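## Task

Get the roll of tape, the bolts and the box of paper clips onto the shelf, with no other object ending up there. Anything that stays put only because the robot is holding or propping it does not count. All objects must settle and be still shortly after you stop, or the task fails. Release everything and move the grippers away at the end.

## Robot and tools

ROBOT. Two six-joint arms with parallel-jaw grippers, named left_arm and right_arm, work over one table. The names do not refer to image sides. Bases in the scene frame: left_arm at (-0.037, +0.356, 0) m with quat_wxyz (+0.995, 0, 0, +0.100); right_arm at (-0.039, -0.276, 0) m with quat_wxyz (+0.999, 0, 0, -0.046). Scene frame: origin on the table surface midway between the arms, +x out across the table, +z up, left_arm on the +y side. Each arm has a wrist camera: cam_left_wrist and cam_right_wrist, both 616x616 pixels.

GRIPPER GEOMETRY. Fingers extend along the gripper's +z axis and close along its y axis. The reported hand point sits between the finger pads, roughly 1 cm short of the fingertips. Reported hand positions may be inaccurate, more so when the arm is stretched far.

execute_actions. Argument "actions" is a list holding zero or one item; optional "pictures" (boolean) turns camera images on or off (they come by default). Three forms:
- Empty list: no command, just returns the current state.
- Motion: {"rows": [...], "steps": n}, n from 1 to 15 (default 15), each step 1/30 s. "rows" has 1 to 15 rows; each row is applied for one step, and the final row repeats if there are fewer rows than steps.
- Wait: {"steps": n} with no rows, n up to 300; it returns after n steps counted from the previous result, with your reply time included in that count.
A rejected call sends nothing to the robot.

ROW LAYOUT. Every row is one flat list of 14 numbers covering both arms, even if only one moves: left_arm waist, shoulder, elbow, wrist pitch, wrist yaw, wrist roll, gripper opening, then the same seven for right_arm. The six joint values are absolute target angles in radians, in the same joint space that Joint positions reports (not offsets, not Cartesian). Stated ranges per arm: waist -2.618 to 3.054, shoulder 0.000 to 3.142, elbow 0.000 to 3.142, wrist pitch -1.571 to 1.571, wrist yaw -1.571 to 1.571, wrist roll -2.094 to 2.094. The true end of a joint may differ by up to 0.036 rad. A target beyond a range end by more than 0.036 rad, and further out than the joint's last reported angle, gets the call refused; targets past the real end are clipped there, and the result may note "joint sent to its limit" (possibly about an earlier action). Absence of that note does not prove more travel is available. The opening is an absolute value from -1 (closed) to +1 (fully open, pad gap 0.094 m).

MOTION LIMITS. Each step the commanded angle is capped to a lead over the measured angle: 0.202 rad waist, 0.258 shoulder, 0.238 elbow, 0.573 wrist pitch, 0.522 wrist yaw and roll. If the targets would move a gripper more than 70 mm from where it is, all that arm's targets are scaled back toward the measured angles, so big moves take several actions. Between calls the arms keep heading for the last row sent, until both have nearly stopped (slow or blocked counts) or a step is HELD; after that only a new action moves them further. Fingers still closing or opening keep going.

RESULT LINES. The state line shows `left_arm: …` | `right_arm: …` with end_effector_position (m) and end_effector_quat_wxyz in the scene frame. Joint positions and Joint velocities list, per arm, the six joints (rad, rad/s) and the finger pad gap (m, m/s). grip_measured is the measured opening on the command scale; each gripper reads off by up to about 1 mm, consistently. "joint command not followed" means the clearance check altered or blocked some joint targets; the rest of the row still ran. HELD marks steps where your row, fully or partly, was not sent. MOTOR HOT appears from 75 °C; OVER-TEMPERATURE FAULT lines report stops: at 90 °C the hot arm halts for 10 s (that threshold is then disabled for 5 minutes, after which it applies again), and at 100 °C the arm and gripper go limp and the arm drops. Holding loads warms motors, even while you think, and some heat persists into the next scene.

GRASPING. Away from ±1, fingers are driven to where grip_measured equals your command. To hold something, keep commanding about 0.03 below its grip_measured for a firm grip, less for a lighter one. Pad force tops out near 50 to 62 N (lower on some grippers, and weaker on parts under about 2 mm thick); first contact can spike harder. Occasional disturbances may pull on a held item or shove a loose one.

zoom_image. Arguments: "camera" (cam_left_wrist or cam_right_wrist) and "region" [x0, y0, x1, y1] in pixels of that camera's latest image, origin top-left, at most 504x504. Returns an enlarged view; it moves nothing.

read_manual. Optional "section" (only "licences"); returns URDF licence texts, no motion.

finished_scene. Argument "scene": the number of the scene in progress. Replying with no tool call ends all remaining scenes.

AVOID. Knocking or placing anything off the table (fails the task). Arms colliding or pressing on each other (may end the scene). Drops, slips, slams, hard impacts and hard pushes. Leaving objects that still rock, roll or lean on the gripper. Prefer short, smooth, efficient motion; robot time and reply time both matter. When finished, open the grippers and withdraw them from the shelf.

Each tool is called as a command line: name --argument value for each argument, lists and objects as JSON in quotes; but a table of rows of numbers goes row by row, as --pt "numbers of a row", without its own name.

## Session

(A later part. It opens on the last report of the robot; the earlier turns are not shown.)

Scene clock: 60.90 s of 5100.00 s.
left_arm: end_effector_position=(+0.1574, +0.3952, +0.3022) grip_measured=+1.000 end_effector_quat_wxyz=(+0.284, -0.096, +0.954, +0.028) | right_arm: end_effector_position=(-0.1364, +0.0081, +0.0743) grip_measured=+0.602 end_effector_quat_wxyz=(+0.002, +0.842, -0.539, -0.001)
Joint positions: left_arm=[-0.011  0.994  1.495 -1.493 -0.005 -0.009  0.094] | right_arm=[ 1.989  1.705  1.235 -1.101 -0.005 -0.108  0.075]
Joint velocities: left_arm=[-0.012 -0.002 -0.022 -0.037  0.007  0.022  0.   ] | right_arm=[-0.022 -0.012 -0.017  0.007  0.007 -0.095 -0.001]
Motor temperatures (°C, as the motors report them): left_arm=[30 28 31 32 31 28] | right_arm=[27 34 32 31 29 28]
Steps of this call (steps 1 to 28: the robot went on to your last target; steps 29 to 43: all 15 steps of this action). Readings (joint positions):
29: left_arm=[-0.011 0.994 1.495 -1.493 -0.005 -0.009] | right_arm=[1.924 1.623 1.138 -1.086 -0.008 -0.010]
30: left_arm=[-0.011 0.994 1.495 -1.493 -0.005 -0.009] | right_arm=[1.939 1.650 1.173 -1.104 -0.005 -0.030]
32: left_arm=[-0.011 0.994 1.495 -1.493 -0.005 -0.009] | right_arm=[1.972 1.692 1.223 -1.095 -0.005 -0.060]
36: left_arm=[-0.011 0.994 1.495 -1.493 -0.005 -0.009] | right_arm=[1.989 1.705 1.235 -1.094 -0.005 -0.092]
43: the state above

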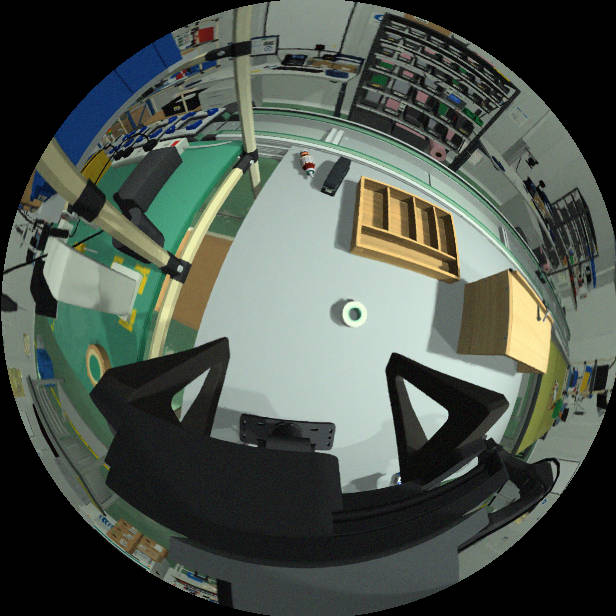

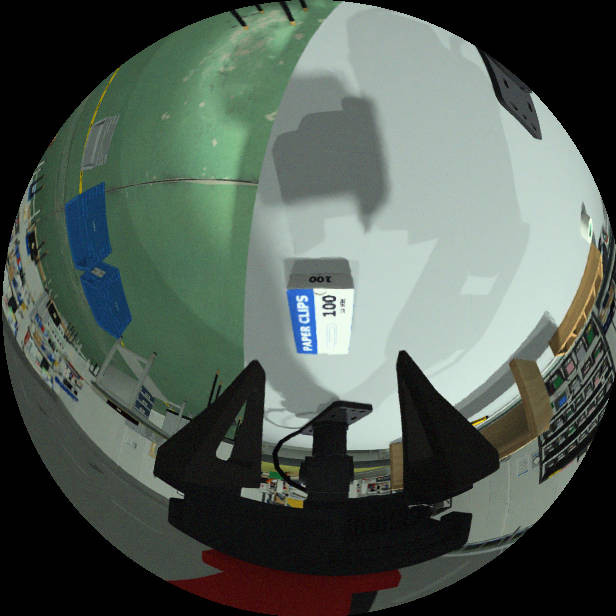

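execute_actions --actions '[{"rows":[[0,1.0,1.5,-1.5,0,0,1,1.985,1.80,1.14,-0.90,0,-0.12,0.6]],"steps":15}]'

execute_actions --actions '[{"rows":[[0,1.0,1.5,-1.5,0,0,1,1.985,1.80,1.14,-0.90,0,-0.12,-0.10]],"steps":12}]'

Scene clock: 62.03 s of 5100.00 s.
left_arm: end_effector_position=(+0.1574, +0.3952, +0.3022) grip_measured=+1.000 end_effector_quat_wxyz=(+0.284, -0.096, +0.954, +0.028) | right_arm: end_effector_position=(-0.1391, +0.0160, +0.0225) grip_measured=+0.602 end_effector_quat_wxyz=(+0.006, +0.843, -0.537, +0.004)
Joint positions: left_arm=[-0.011  0.994  1.495 -1.493 -0.005 -0.009  0.094] | right_arm=[ 1.989  1.811  1.146 -0.919 -0.005 -0.111  0.075]
Joint velocities: left_arm=[ 0.002  0.002 -0.007  0.051  0.007 -0.037  0.   ] | right_arm=[-0.007 -0.007 -0.007  0.007 -0.007 -0.037 -0.001]
Motor temperatures (°C, as the motors report them): left_arm=[30 28 31 32 31 28] | right_arm=[27 34 32 31 29 28]
Steps of this call (steps 1 to 15: the robot went on to your last target; steps 16 to 19: nothing new was sent; steps 20 to 34: all 15 steps of this action). Readings (joint positions):
20: left_arm=[-0.011 0.994 1.495 -1.493 -0.005 -0.009] | right_arm=[1.989 1.711 1.225 -1.078 -0.005 -0.111]
21: left_arm=[-0.011 0.994 1.495 -1.493 -0.005 -0.009] | right_arm=[1.989 1.723 1.210 -1.041 -0.005 -0.111]
23: left_arm=[-0.011 0.994 1.495 -1.493 -0.005 -0.009] | right_arm=[1.989 1.765 1.182 -0.986 -0.005 -0.111]
27: left_arm=[-0.011 0.994 1.495 -1.493 -0.005 -0.009] | right_arm=[1.989 1.811 1.147 -0.946 -0.005 -0.111]
34: the state above

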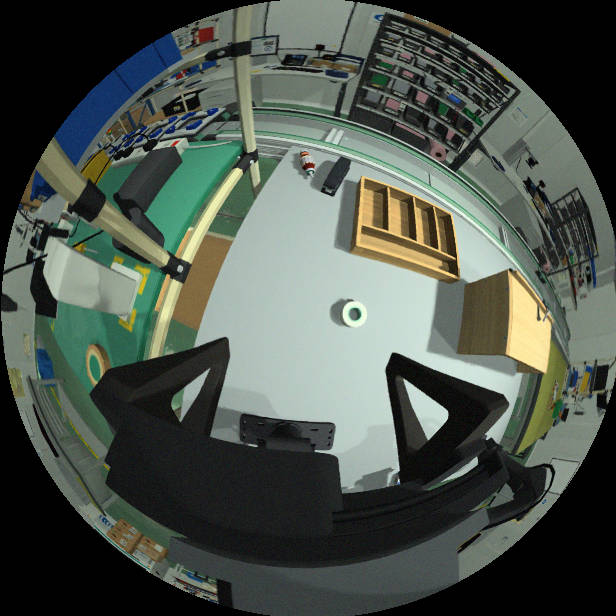

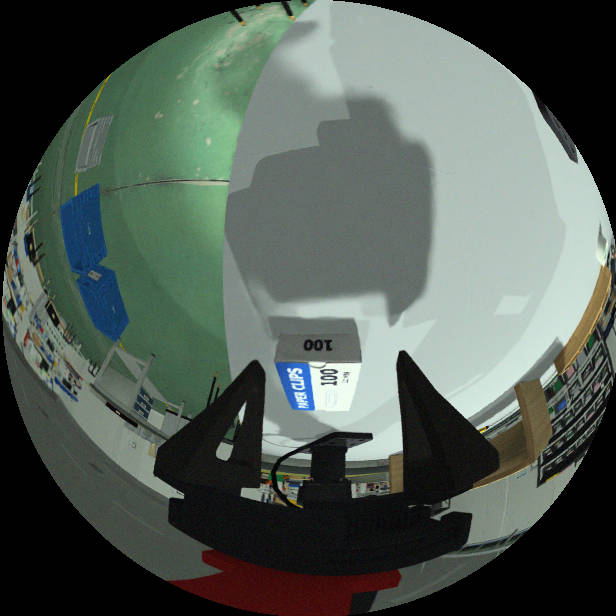

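Scene clock: 62.43 s of 5100.00 s.
left_arm: end_effector_position=(+0.1574, +0.3952, +0.3022) grip_measured=+1.000 end_effector_quat_wxyz=(+0.284, -0.096, +0.954, +0.028) | right_arm: end_effector_position=(-0.1394, +0.0170, +0.0224) grip_measured=-0.087 end_effector_quat_wxyz=(+0.005, +0.844, -0.537, +0.002)
Joint positions: left_arm=[-0.011  0.994  1.495 -1.493 -0.005 -0.009  0.094] | right_arm=[ 1.989  1.811  1.146 -0.915 -0.005 -0.112  0.043]
Joint velocities: left_arm=[ 0.012  0.002 -0.007 -0.125  0.11   0.051  0.   ] | right_arm=[-0.002 -0.002 -0.002 -0.066  0.037  0.022 -0.001]
Motor temperatures (°C, as the motors report them): left_arm=[30 28 31 32 31 28] | right_arm=[27 34 32 31 29 28]
Steps of this call (steps 1 to 12: all 12 steps of this action). Readings (joint positions):
1: left_arm=[-0.011 0.994 1.495 -1.493 -0.005 -0.009] | right_arm=[1.989 1.811 1.146 -0.918 -0.005 -0.112]
2: left_arm=[-0.011 0.994 1.495 -1.493 -0.005 -0.009] | right_arm=[1.989 1.811 1.146 -0.917 -0.006 -0.112]
4: left_arm=[-0.011 0.994 1.495 -1.493 -0.005 -0.009] | right_arm=[1.989 1.811 1.146 -0.915 -0.005 -0.112]
8: left_arm=[-0.011 0.994 1.495 -1.493 -0.005 -0.009] | right_arm=[1.989 1.811 1.146 -0.915 -0.005 -0.112]
12: the state above

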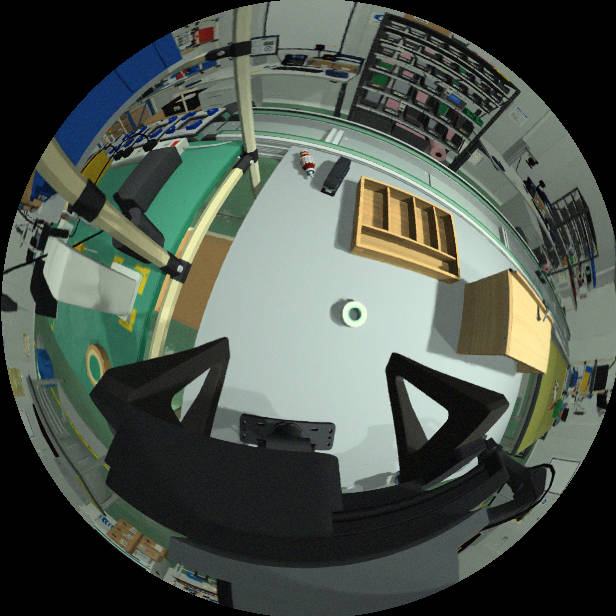

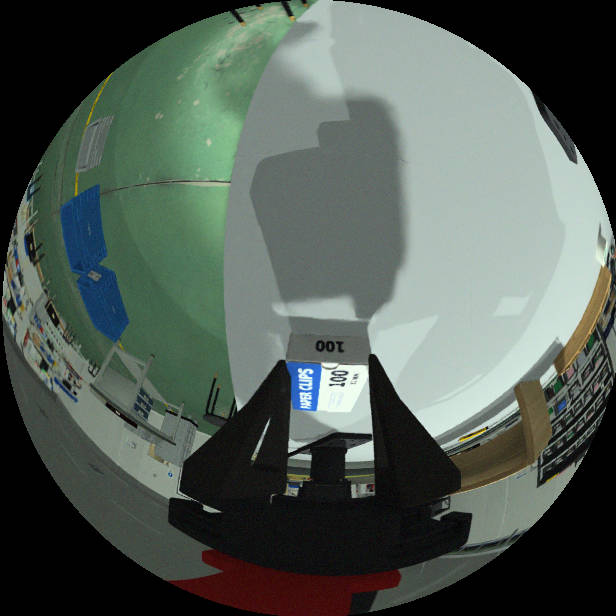

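execute_actions --actions '[{"rows":[[0,1.0,1.5,-1.5,0,0,1,1.9,1.5,1.5,-1.5,0,0,-0.12]],"steps":15}]'

execute_actions --actions '[{"rows":[[0,1.0,1.5,-1.5,0,0,1,1.2,1.15,1.7,-1.5,0,0,-0.12]],"steps":15}]'

execute_actions --actions '[{"rows":[[-0.78,1.4,1.4,-1.5,0,0,1,0.33,1.5,2.05,-1.45,0,0,-0.12]],"steps":15}]'

execute_actions --actions '[{"rows":[[-0.78,1.65,1.25,-1.17,0,0,1,0.33,1.9,2.2,-1.33,0,0,-0.12]],"steps":15}]'

execute_actions --actions '[{"rows":[[-0.78,1.65,1.25,-1.17,0,0,1,0.33,1.93,2.03,-1.22,0,0,-0.12]],"steps":15}]'

Scene clock: 64.30 s of 5100.00 s.
left_arm: end_effector_position=(+0.1574, +0.3952, +0.3022) grip_measured=+1.000 end_effector_quat_wxyz=(+0.284, -0.096, +0.954, +0.028) | right_arm: end_effector_position=(-0.1074, -0.0077, +0.2028) grip_measured=-0.104 end_effector_quat_wxyz=(-0.047, +0.790, -0.607, -0.064)
Joint positions: left_arm=[-0.011  0.994  1.495 -1.493 -0.005 -0.009  0.094] | right_arm=[ 1.907  1.475  1.503 -1.44  -0.006 -0.017  0.042]
Joint velocities: left_arm=[-0.012  0.002 -0.007  0.037 -0.051 -0.022  0.   ] | right_arm=[-0.002  0.159 -0.022 -0.462 -0.037 -0.007 -0.001]
Motor temperatures (°C, as the motors report them): left_arm=[30 28 31 32 31 28] | right_arm=[27 34 32 31 29 28]
Steps of this call (steps 1 to 15: the robot went on to your last target; steps 16 to 41: nothing new was sent; steps 42 to 56: all 15 steps of this action). Readings (joint positions):
42: left_arm=[-0.011 0.994 1.495 -1.493 -0.005 -0.009] | right_arm=[1.985 1.803 1.159 -0.950 -0.006 -0.105]
43: left_arm=[-0.011 0.994 1.495 -1.493 -0.005 -0.009] | right_arm=[1.977 1.787 1.179 -1.007 -0.006 -0.097]
45: left_arm=[-0.011 0.994 1.495 -1.493 -0.005 -0.009] | right_arm=[1.956 1.724 1.230 -1.107 -0.006 -0.082]
49: left_arm=[-0.011 0.994 1.495 -1.493 -0.005 -0.009] | right_arm=[1.922 1.588 1.392 -1.268 -0.006 -0.051]
56: the state above

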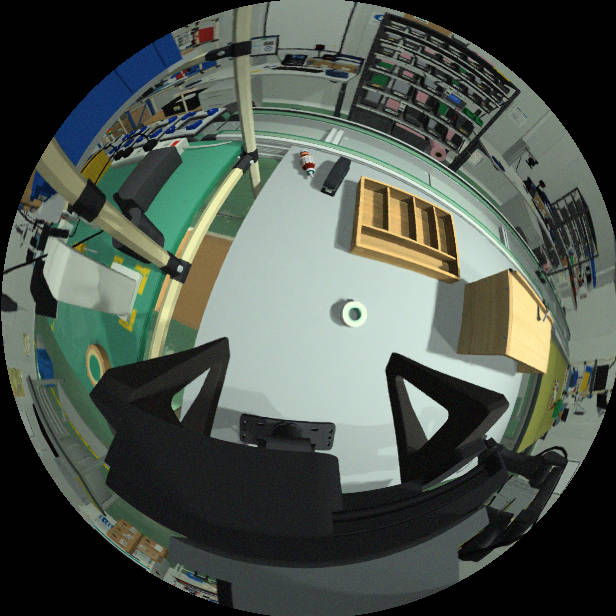

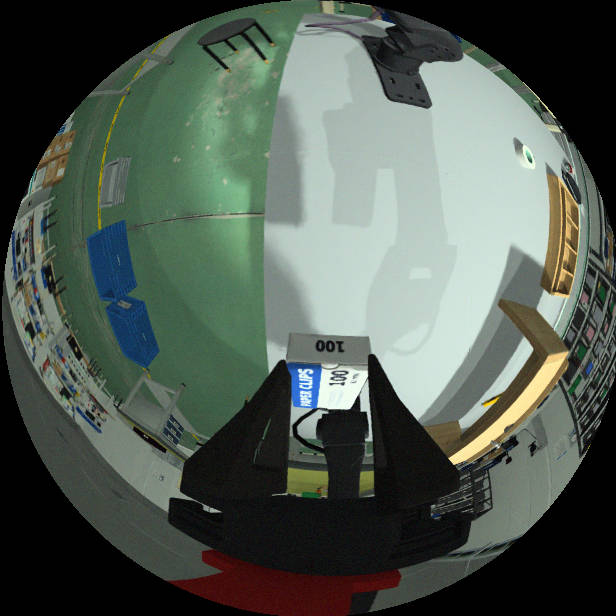

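Scene clock: 64.80 s of 5100.00 s.
left_arm: end_effector_position=(+0.1574, +0.3952, +0.3022) grip_measured=+1.000 end_effector_quat_wxyz=(+0.284, -0.096, +0.954, +0.028) | right_arm: end_effector_position=(+0.0650, -0.0657, +0.3435) grip_measured=-0.104 end_effector_quat_wxyz=(+0.279, -0.503, +0.801, +0.167)
Joint positions: left_arm=[-0.011  0.994  1.495 -1.493 -0.005 -0.009  0.094] | right_arm=[ 1.211  1.131  1.697 -1.476  0.011 -0.007  0.042]
Joint velocities: left_arm=[-0.007  0.002  0.007  0.081  0.007 -0.007  0.   ] | right_arm=[-0.095  0.134  0.007 -0.271  0.007 -0.022 -0.001]
Motor temperatures (°C, as the motors report them): left_arm=[30 28 31 32 31 28] | right_arm=[27 34 32 31 29 28]
Steps of this call (steps 1 to 15: all 15 steps of this action). Readings (joint positions):
1: left_arm=[-0.011 0.994 1.495 -1.493 -0.005 -0.009] | right_arm=[1.893 1.469 1.507 -1.450 -0.014 -0.017]
2: left_arm=[-0.011 0.994 1.495 -1.493 -0.005 -0.009] | right_arm=[1.865 1.455 1.515 -1.453 -0.017 -0.017]
4: left_arm=[-0.011 0.994 1.495 -1.493 -0.005 -0.009] | right_arm=[1.786 1.396 1.548 -1.455 -0.017 -0.016]
8: left_arm=[-0.011 0.994 1.495 -1.493 -0.005 -0.009] | right_arm=[1.574 1.238 1.634 -1.456 -0.016 -0.015]
15: the state above

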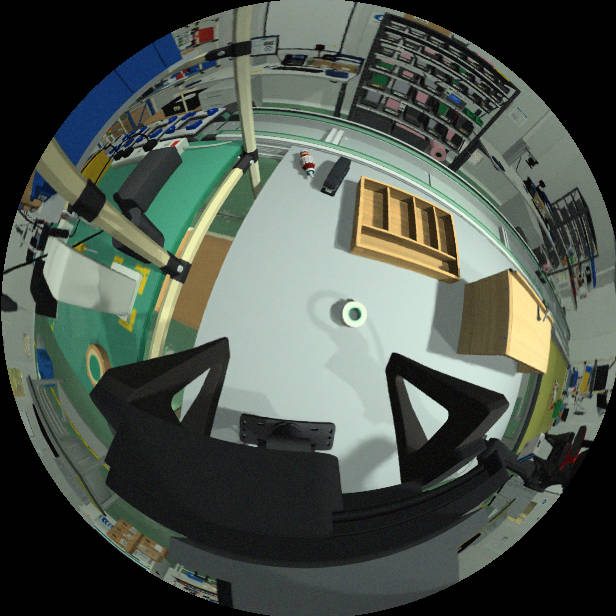

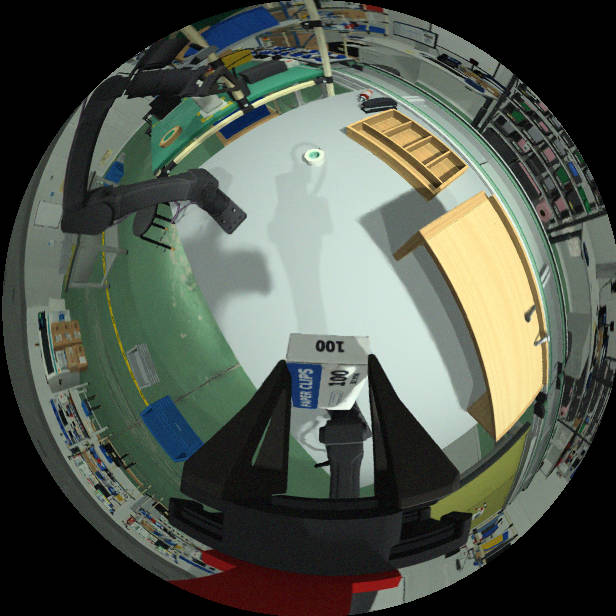

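Scene clock: 65.30 s of 5100.00 s.
left_arm: end_effector_position=(+0.1630, +0.2207, +0.1791) grip_measured=+1.000 end_effector_quat_wxyz=(+0.019, +0.289, +0.957, -0.012) | right_arm: end_effector_position=(+0.2974, -0.2003, +0.3461) grip_measured=-0.104 end_effector_quat_wxyz=(+0.303, -0.107, +0.946, +0.027)
Joint positions: left_arm=[-0.792  1.431  1.379 -1.477  0.011 -0.005  0.094] | right_arm=[ 0.32   1.535  2.014 -1.431  0.015 -0.003  0.042]
Joint velocities: left_arm=[-0.012 -0.266 -0.002 -0.051  0.007  0.007  0.   ] | right_arm=[-0.252 -0.217 -0.007 -0.095  0.095 -0.007 -0.001]
Motor temperatures (°C, as the motors report them): left_arm=[30 28 31 32 31 28] | right_arm=[27 34 32 31 29 28]
Steps of this call (steps 1 to 15: all 15 steps of this action). Readings (joint positions):
1: left_arm=[-0.040 1.012 1.492 -1.498 -0.014 -0.010] | right_arm=[1.174 1.166 1.738 -1.509 -0.007 -0.007]
2: left_arm=[-0.094 1.044 1.488 -1.503 -0.014 -0.010] | right_arm=[1.115 1.221 1.808 -1.527 -0.009 -0.007]
4: left_arm=[-0.201 1.154 1.468 -1.502 -0.013 -0.010] | right_arm=[1.000 1.346 1.936 -1.501 -0.012 -0.007]
8: left_arm=[-0.450 1.404 1.410 -1.477 -0.015 -0.010] | right_arm=[0.724 1.514 2.014 -1.427 -0.018 -0.007]
15: the state above

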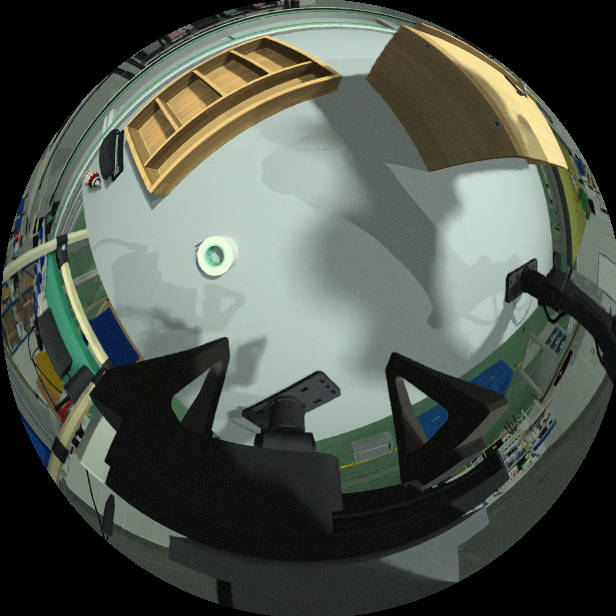

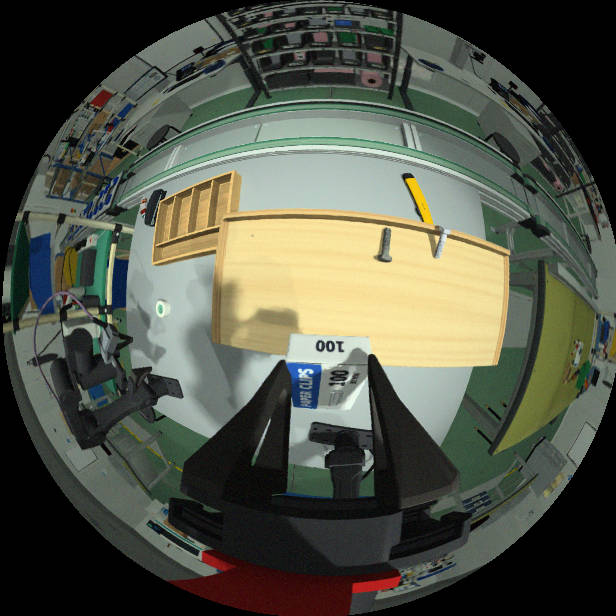

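Scene clock: 65.80 s of 5100.00 s.
left_arm: end_effector_position=(+0.1939, +0.2012, +0.0834) grip_measured=+1.000 end_effector_quat_wxyz=(-0.032, +0.288, +0.957, +0.006) | right_arm: end_effector_position=(+0.4040, -0.1756, +0.2589) grip_measured=-0.104 end_effector_quat_wxyz=(+0.233, -0.110, +0.966, +0.021)
Joint positions: left_arm=[-0.791  1.673  1.234 -1.197  0.007 -0.005  0.094] | right_arm=[ 0.319  1.948  2.187 -1.338  0.011 -0.003  0.042]
Joint velocities: left_arm=[ 0.002 -0.017 -0.002  0.11  -0.022 -0.037  0.   ] | right_arm=[-0.002 -0.315  0.002 -0.007  0.037 -0.066 -0.001]
Motor temperatures (°C, as the motors report them): left_arm=[30 28 31 32 31 28] | right_arm=[27 34 32 31 29 28]
Steps of this call (steps 1 to 15: all 15 steps of this action). Readings (joint positions):
1: left_arm=[-0.791 1.436 1.371 -1.462 0.010 -0.005] | right_arm=[0.317 1.559 2.051 -1.451 0.016 -0.003]
2: left_arm=[-0.791 1.457 1.358 -1.432 0.009 -0.005] | right_arm=[0.318 1.596 2.106 -1.448 0.015 -0.003]
4: left_arm=[-0.791 1.542 1.317 -1.354 0.009 -0.005] | right_arm=[0.319 1.682 2.168 -1.398 0.015 -0.003]
8: left_arm=[-0.791 1.686 1.242 -1.236 0.008 -0.005] | right_arm=[0.319 1.865 2.187 -1.342 0.014 -0.003]
15: the state above

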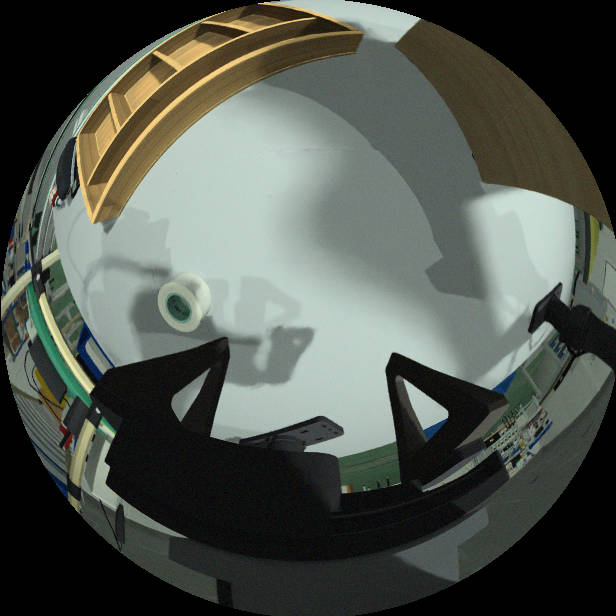

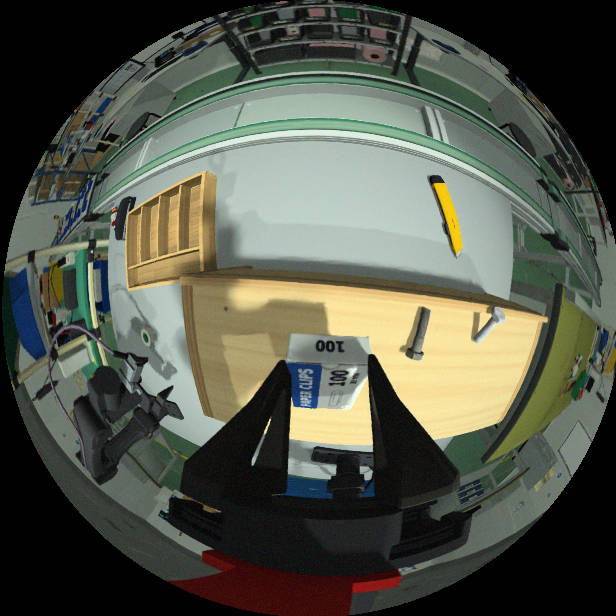

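Scene clock: 66.30 s of 5100.00 s.
left_arm: end_effector_position=(+0.1958, +0.2001, +0.0833) grip_measured=+1.000 end_effector_quat_wxyz=(-0.028, +0.288, +0.957, +0.005) | right_arm: end_effector_position=(+0.4073, -0.1749, +0.2249) grip_measured=-0.104 end_effector_quat_wxyz=(+0.216, -0.110, +0.970, +0.019)
Joint positions: left_arm=[-0.791  1.673  1.234 -1.188  0.006 -0.005  0.094] | right_arm=[ 0.319  1.937  2.041 -1.237  0.011 -0.003  0.042]
Joint velocities: left_arm=[-0.012 -0.007 -0.007  0.022 -0.022 -0.022  0.   ] | right_arm=[-0.002 -0.002  0.002  0.022 -0.081  0.007 -0.001]
Motor temperatures (°C, as the motors report them): left_arm=[30 28 31 32 31 28] | right_arm=[27 34 32 31 29 28]
Steps of this call (steps 1 to 15: all 15 steps of this action). Readings (joint positions):
1: left_arm=[-0.791 1.673 1.234 -1.195 0.007 -0.005] | right_arm=[0.319 1.932 2.158 -1.312 0.011 -0.003]
2: left_arm=[-0.791 1.673 1.234 -1.193 0.007 -0.005] | right_arm=[0.319 1.914 2.124 -1.288 0.011 -0.003]
4: left_arm=[-0.791 1.673 1.234 -1.191 0.006 -0.005] | right_arm=[0.319 1.908 2.081 -1.270 0.011 -0.003]
8: left_arm=[-0.791 1.673 1.234 -1.189 0.006 -0.005] | right_arm=[0.319 1.931 2.044 -1.252 0.011 -0.003]
15: the state above

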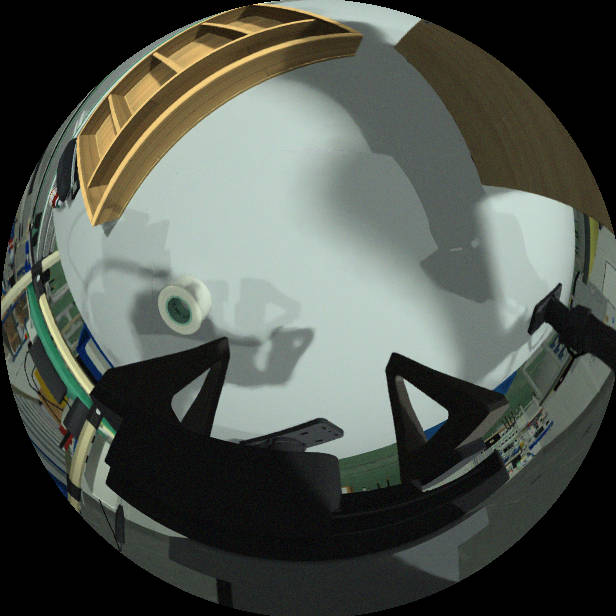

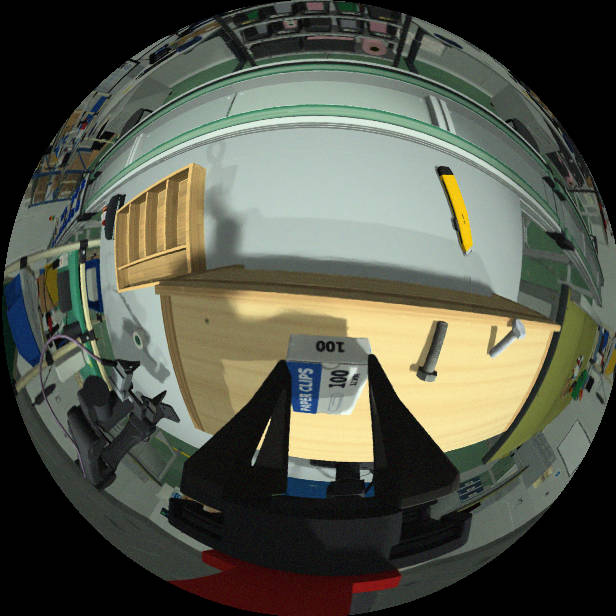

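execute_actions --actions '[{"rows":[[-0.44,1.74,1.33,-1.16,0,0,1,0.33,1.93,1.99,-1.19,0,0,-0.12]],"steps":15}]'

execute_actions --actions '[{"rows":[[-0.44,1.74,1.33,-1.16,0,0,1,0.33,1.93,2.0,-1.2,0,0,0.5],[-0.44,1.74,1.33,-1.16,0,0,1,0.33,1.93,2.0,-1.2,0,0,0.5],[-0.44,1.74,1.33,-1.16,0,0,1,0.33,1.93,2.0,-1.2,0,0,0.5],[-0.44,1.74,1.33,-1.16,0,0,1,0.33,1.93,2.0,-1.2,0,0,0.5],[-0.44,1.74,1.33,-1.16,0,0,1,0.33,1.93,2.0,-1.2,0,0,0.5],[-0.44,1.74,1.33,-1.16,0,0,1,0.33,1.93,2.0,-1.2,0,0,0.5],[-0.44,1.74,1.33,-1.16,0,0,1,0.33,1.85,2.2,-1.4,0,0,0.5]],"steps":15}]'

execute_actions --actions '[{"rows":[[-0.44,1.74,1.33,-1.16,0,0,1,-0.3,1.1,1.6,-1.55,0,0,1]],"steps":15}]'

Scene clock: 68.70 s of 5100.00 s.
left_arm: end_effector_position=(+0.2633, +0.2866, +0.0800) grip_measured=+1.000 end_effector_quat_wxyz=(-0.011, +0.115, +0.993, +0.003) | right_arm: end_effector_position=(+0.4109, -0.1740, +0.2196) grip_measured=-0.104 end_effector_quat_wxyz=(+0.220, -0.110, +0.969, +0.019)
Joint positions: left_arm=[-0.434  1.748  1.308 -1.153 -0.004 -0.003  0.094] | right_arm=[ 0.319  1.935  2.012 -1.201  0.011 -0.003  0.042]
Joint velocities: left_arm=[-0.032 -0.002 -0.012 -0.022 -0.051 -0.037  0.   ] | right_arm=[ 0.002 -0.012  0.007 -0.007 -0.022  0.022  0.001]
Motor temperatures (°C, as the motors report them): left_arm=[30 29 32 32 31 28] | right_arm=[27 35 32 31 29 28]
Steps of this call (steps 1 to 15: the robot went on to your last target; steps 16 to 57: nothing new was sent; steps 58 to 72: all 15 steps of this action). Readings (joint positions):
58: left_arm=[-0.769 1.683 1.247 -1.196 0.017 -0.004] | right_arm=[0.319 1.937 2.034 -1.226 0.011 -0.003]
59: left_arm=[-0.724 1.701 1.269 -1.197 0.023 -0.003] | right_arm=[0.319 1.935 2.028 -1.219 0.011 -0.003]
61: left_arm=[-0.593 1.732 1.301 -1.172 0.022 -0.003] | right_arm=[0.319 1.935 2.017 -1.207 0.011 -0.003]
65: left_arm=[-0.413 1.748 1.308 -1.153 -0.006 -0.003] | right_arm=[0.319 1.935 2.012 -1.201 0.011 -0.003]
72: the state above

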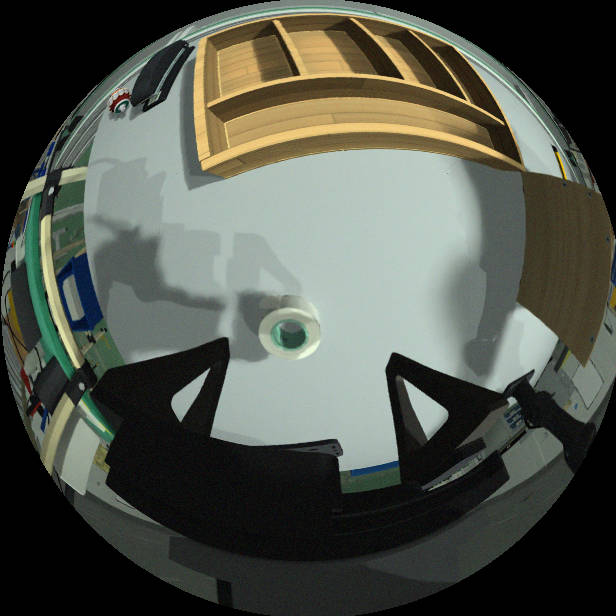

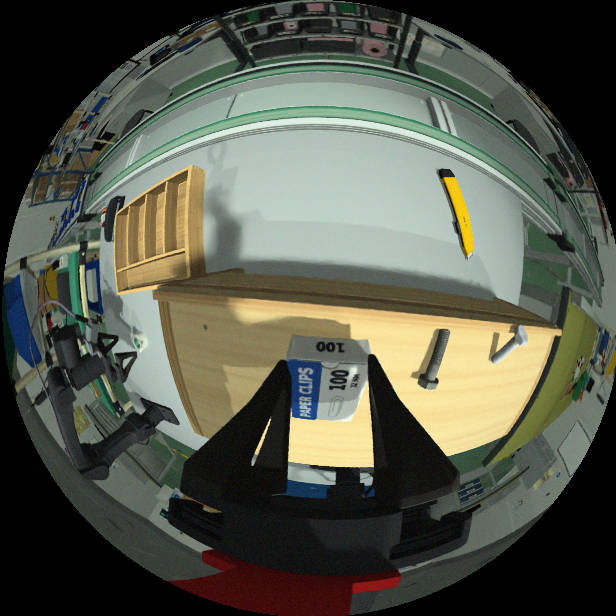

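Scene clock: 69.20 s of 5100.00 s.
left_arm: end_effector_position=(+0.2633, +0.2865, +0.0800) grip_measured=+1.000 end_effector_quat_wxyz=(-0.011, +0.115, +0.993, +0.003) | right_arm: end_effector_position=(+0.3831, -0.1804, +0.3058) grip_measured=+0.498 end_effector_quat_wxyz=(+0.281, -0.108, +0.953, +0.026)
Joint positions: left_arm=[-0.434  1.748  1.308 -1.153 -0.004 -0.003  0.094] | right_arm=[ 0.319  1.835  2.189 -1.352  0.011 -0.003  0.07 ]
Joint velocities: left_arm=[ 0.007 -0.007 -0.007  0.037  0.066 -0.022  0.   ] | right_arm=[-0.022 -0.252  0.134 -0.125  0.007  0.007  0.001]
Motor temperatures (°C, as the motors report them): left_arm=[30 29 32 32 31 28] | right_arm=[27 35 32 31 29 28]
Steps of this call (steps 1 to 15: all 15 steps of this action). Readings (joint positions):
1: left_arm=[-0.434 1.748 1.308 -1.153 -0.004 -0.003] | right_arm=[0.319 1.935 2.012 -1.201 0.011 -0.003]
2: left_arm=[-0.434 1.748 1.308 -1.153 -0.004 -0.003] | right_arm=[0.319 1.935 2.012 -1.201 0.011 -0.003]
4: left_arm=[-0.434 1.748 1.308 -1.153 -0.004 -0.003] | right_arm=[0.319 1.935 2.012 -1.201 0.011 -0.003]
8: left_arm=[-0.434 1.748 1.308 -1.153 -0.004 -0.003] | right_arm=[0.319 1.937 2.064 -1.264 0.011 -0.003]
15: the state above

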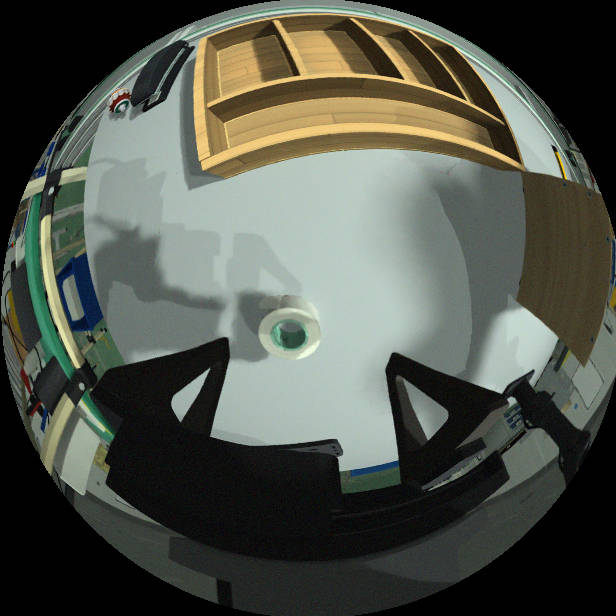

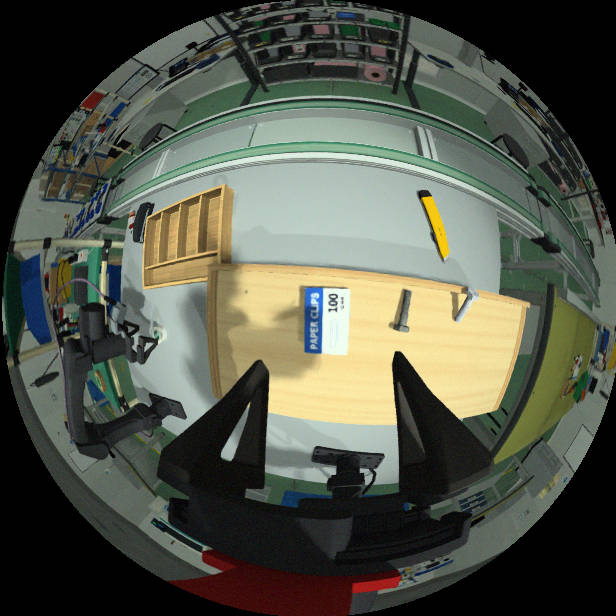

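Scene clock: 69.70 s of 5100.00 s.
left_arm: end_effector_position=(+0.2633, +0.2865, +0.0800) grip_measured=+1.000 end_effector_quat_wxyz=(-0.011, +0.115, +0.993, +0.003) | right_arm: end_effector_position=(+0.1594, -0.3580, +0.3206) grip_measured=+1.000 end_effector_quat_wxyz=(+0.276, +0.185, +0.941, -0.061)
Joint positions: left_arm=[-0.434  1.748  1.308 -1.153 -0.004 -0.003  0.094] | right_arm=[-0.292  1.094  1.627 -1.53   0.013 -0.002  0.094]
Joint velocities: left_arm=[ 0.002 -0.012  0.002 -0.007 -0.007 -0.022  0.   ] | right_arm=[-0.032 -0.774 -0.007 -0.227 -0.022 -0.051  0.   ]
Motor temperatures (°C, as the motors report them): left_arm=[30 29 32 32 31 28] | right_arm=[27 35 32 31 29 28]
Steps of this call (steps 1 to 15: all 15 steps of this action). Readings (joint positions):
1: left_arm=[-0.434 1.748 1.308 -1.153 -0.004 -0.003] | right_arm=[0.306 1.805 2.161 -1.345 0.002 -0.003]
2: left_arm=[-0.434 1.748 1.308 -1.153 -0.004 -0.003] | right_arm=[0.282 1.765 2.111 -1.353 -0.005 -0.003]
4: left_arm=[-0.434 1.748 1.308 -1.153 -0.004 -0.003] | right_arm=[0.202 1.673 2.007 -1.388 -0.006 -0.003]
8: left_arm=[-0.434 1.748 1.308 -1.153 -0.004 -0.003] | right_arm=[-0.004 1.455 1.790 -1.435 -0.003 -0.003]
15: the state above

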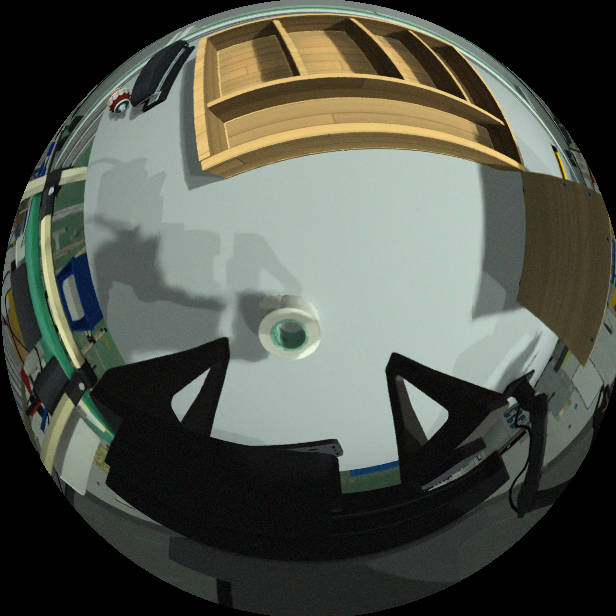

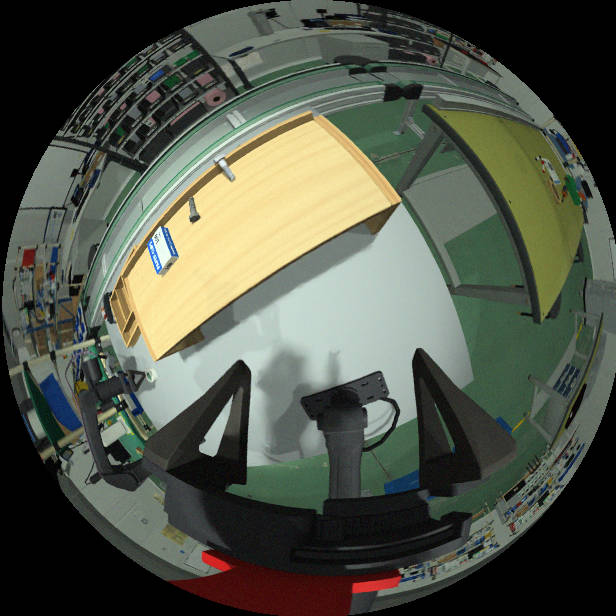

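execute_actions --actions '[{"rows":[[-0.39,1.78,1.13,-0.90,0,0,1,-0.3,1.1,1.6,-1.55,0,0,1]],"steps":15}]'

execute_actions --actions '[{"rows":[[-0.39,1.78,1.13,-0.90,0,0,-0.1,-0.3,1.1,1.6,-1.55,0,0,1]],"steps":15}]'

Scene clock: 71.73 s of 5100.00 s.
left_arm: end_effector_position=(+0.2570, +0.2995, +0.0200) grip_measured=+1.000 end_effector_quat_wxyz=(-0.018, +0.096, +0.995, +0.002) | right_arm: end_effector_position=(+0.1569, -0.3567, +0.3175) grip_measured=+1.000 end_effector_quat_wxyz=(+0.267, +0.185, +0.944, -0.058)
Joint positions: left_arm=[-0.395  1.8    1.119 -0.926 -0.001 -0.003  0.094] | right_arm=[-0.293  1.098  1.627 -1.547  0.011 -0.002  0.094]
Joint velocities: left_arm=[-0.012  0.002 -0.002  0.007  0.007 -0.037  0.   ] | right_arm=[ 0.022 -0.002  0.007  0.051 -0.051  0.007  0.   ]
Motor temperatures (°C, as the motors report them): left_arm=[30 29 32 31 31 28] | right_arm=[27 34 32 31 29 28]
Steps of this call (steps 1 to 30: the robot went on to your last target; steps 31 to 46: nothing new was sent; steps 47 to 61: all 15 steps of this action). Readings (joint positions):
47: left_arm=[-0.430 1.745 1.277 -1.109 -0.002 -0.003] | right_arm=[-0.293 1.098 1.627 -1.547 0.011 -0.002]
48: left_arm=[-0.423 1.743 1.235 -1.057 -0.001 -0.003] | right_arm=[-0.293 1.098 1.627 -1.547 0.011 -0.002]
50: left_arm=[-0.406 1.766 1.164 -1.005 -0.001 -0.003] | right_arm=[-0.293 1.098 1.627 -1.547 0.011 -0.002]
54: left_arm=[-0.395 1.801 1.119 -0.969 -0.001 -0.003] | right_arm=[-0.293 1.098 1.627 -1.547 0.011 -0.002]
61: the state above

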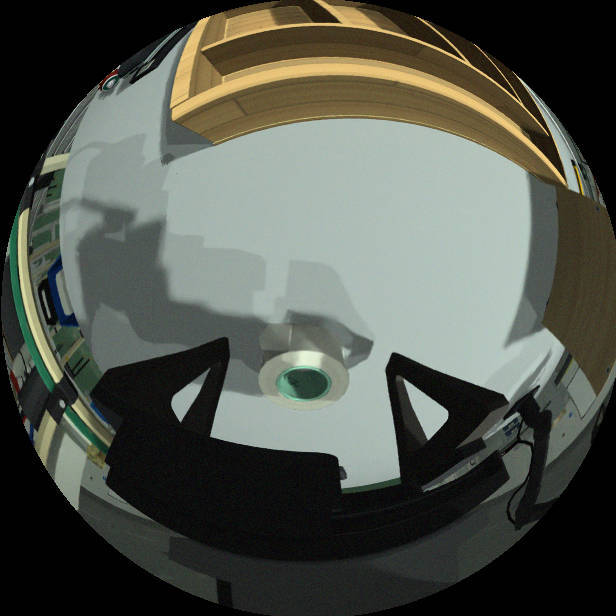

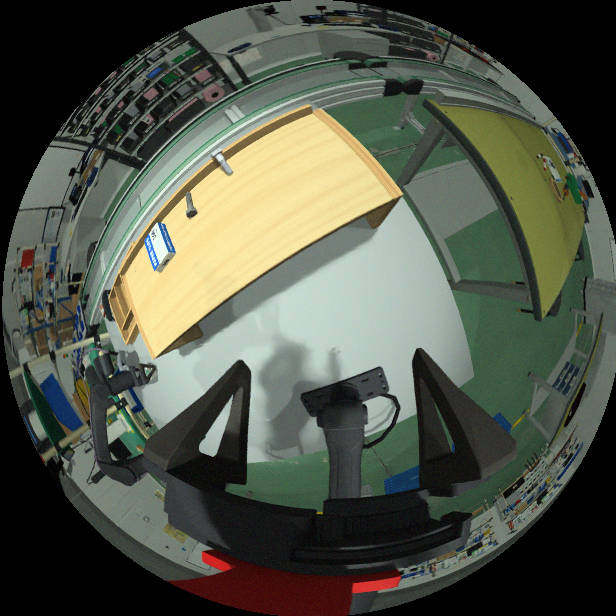

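Scene clock: 72.23 s of 5100.00 s.
left_arm: end_effector_position=(+0.2590, +0.2990, +0.0199) grip_measured=-0.024 end_effector_quat_wxyz=(-0.014, +0.096, +0.995, +0.002) | right_arm: end_effector_position=(+0.1569, -0.3567, +0.3175) grip_measured=+1.000 end_effector_quat_wxyz=(+0.267, +0.185, +0.944, -0.058)
Joint positions: left_arm=[-0.395  1.8    1.119 -0.918 -0.    -0.003  0.046] | right_arm=[-0.293  1.098  1.627 -1.547  0.011 -0.002  0.094]
Joint velocities: left_arm=[ 0.002 -0.012 -0.002 -0.022  0.051  0.022 -0.001] | right_arm=[ 0.027 -0.002 -0.002  0.051 -0.037  0.022  0.   ]
Motor temperatures (°C, as the motors report them): left_arm=[30 29 32 31 31 28] | right_arm=[27 34 32 31 29 28]
Steps of this call (steps 1 to 15: all 15 steps of this action). Readings (joint positions):
1: left_arm=[-0.395 1.800 1.119 -0.924 -0.001 -0.003] | right_arm=[-0.293 1.098 1.627 -1.547 0.011 -0.002]
2: left_arm=[-0.395 1.800 1.119 -0.923 -0.001 -0.003] | right_arm=[-0.293 1.098 1.627 -1.547 0.011 -0.002]
4: left_arm=[-0.395 1.800 1.119 -0.921 -0.000 -0.003] | right_arm=[-0.293 1.098 1.627 -1.547 0.011 -0.002]
8: left_arm=[-0.395 1.800 1.119 -0.919 -0.000 -0.003] | right_arm=[-0.293 1.098 1.627 -1.547 0.011 -0.002]
15: the state above

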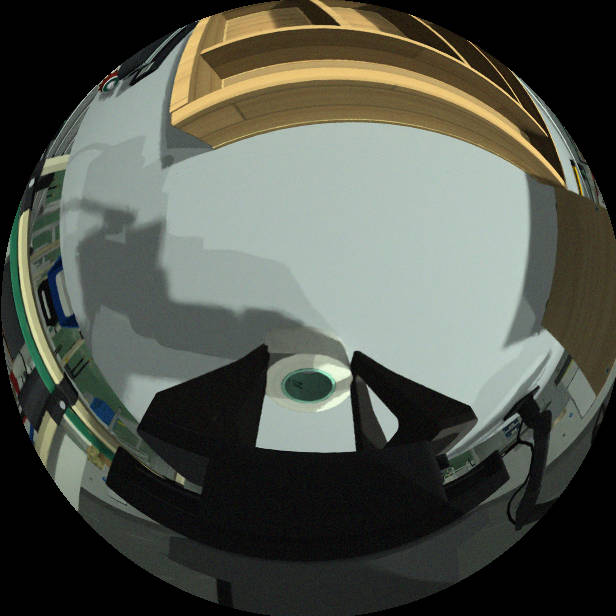

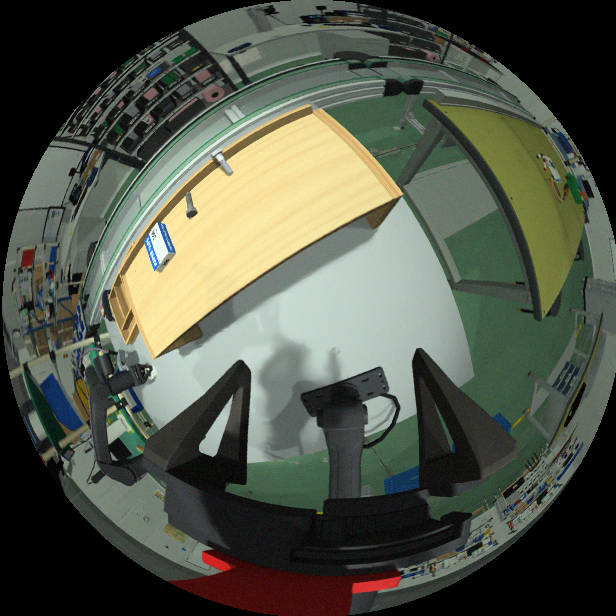

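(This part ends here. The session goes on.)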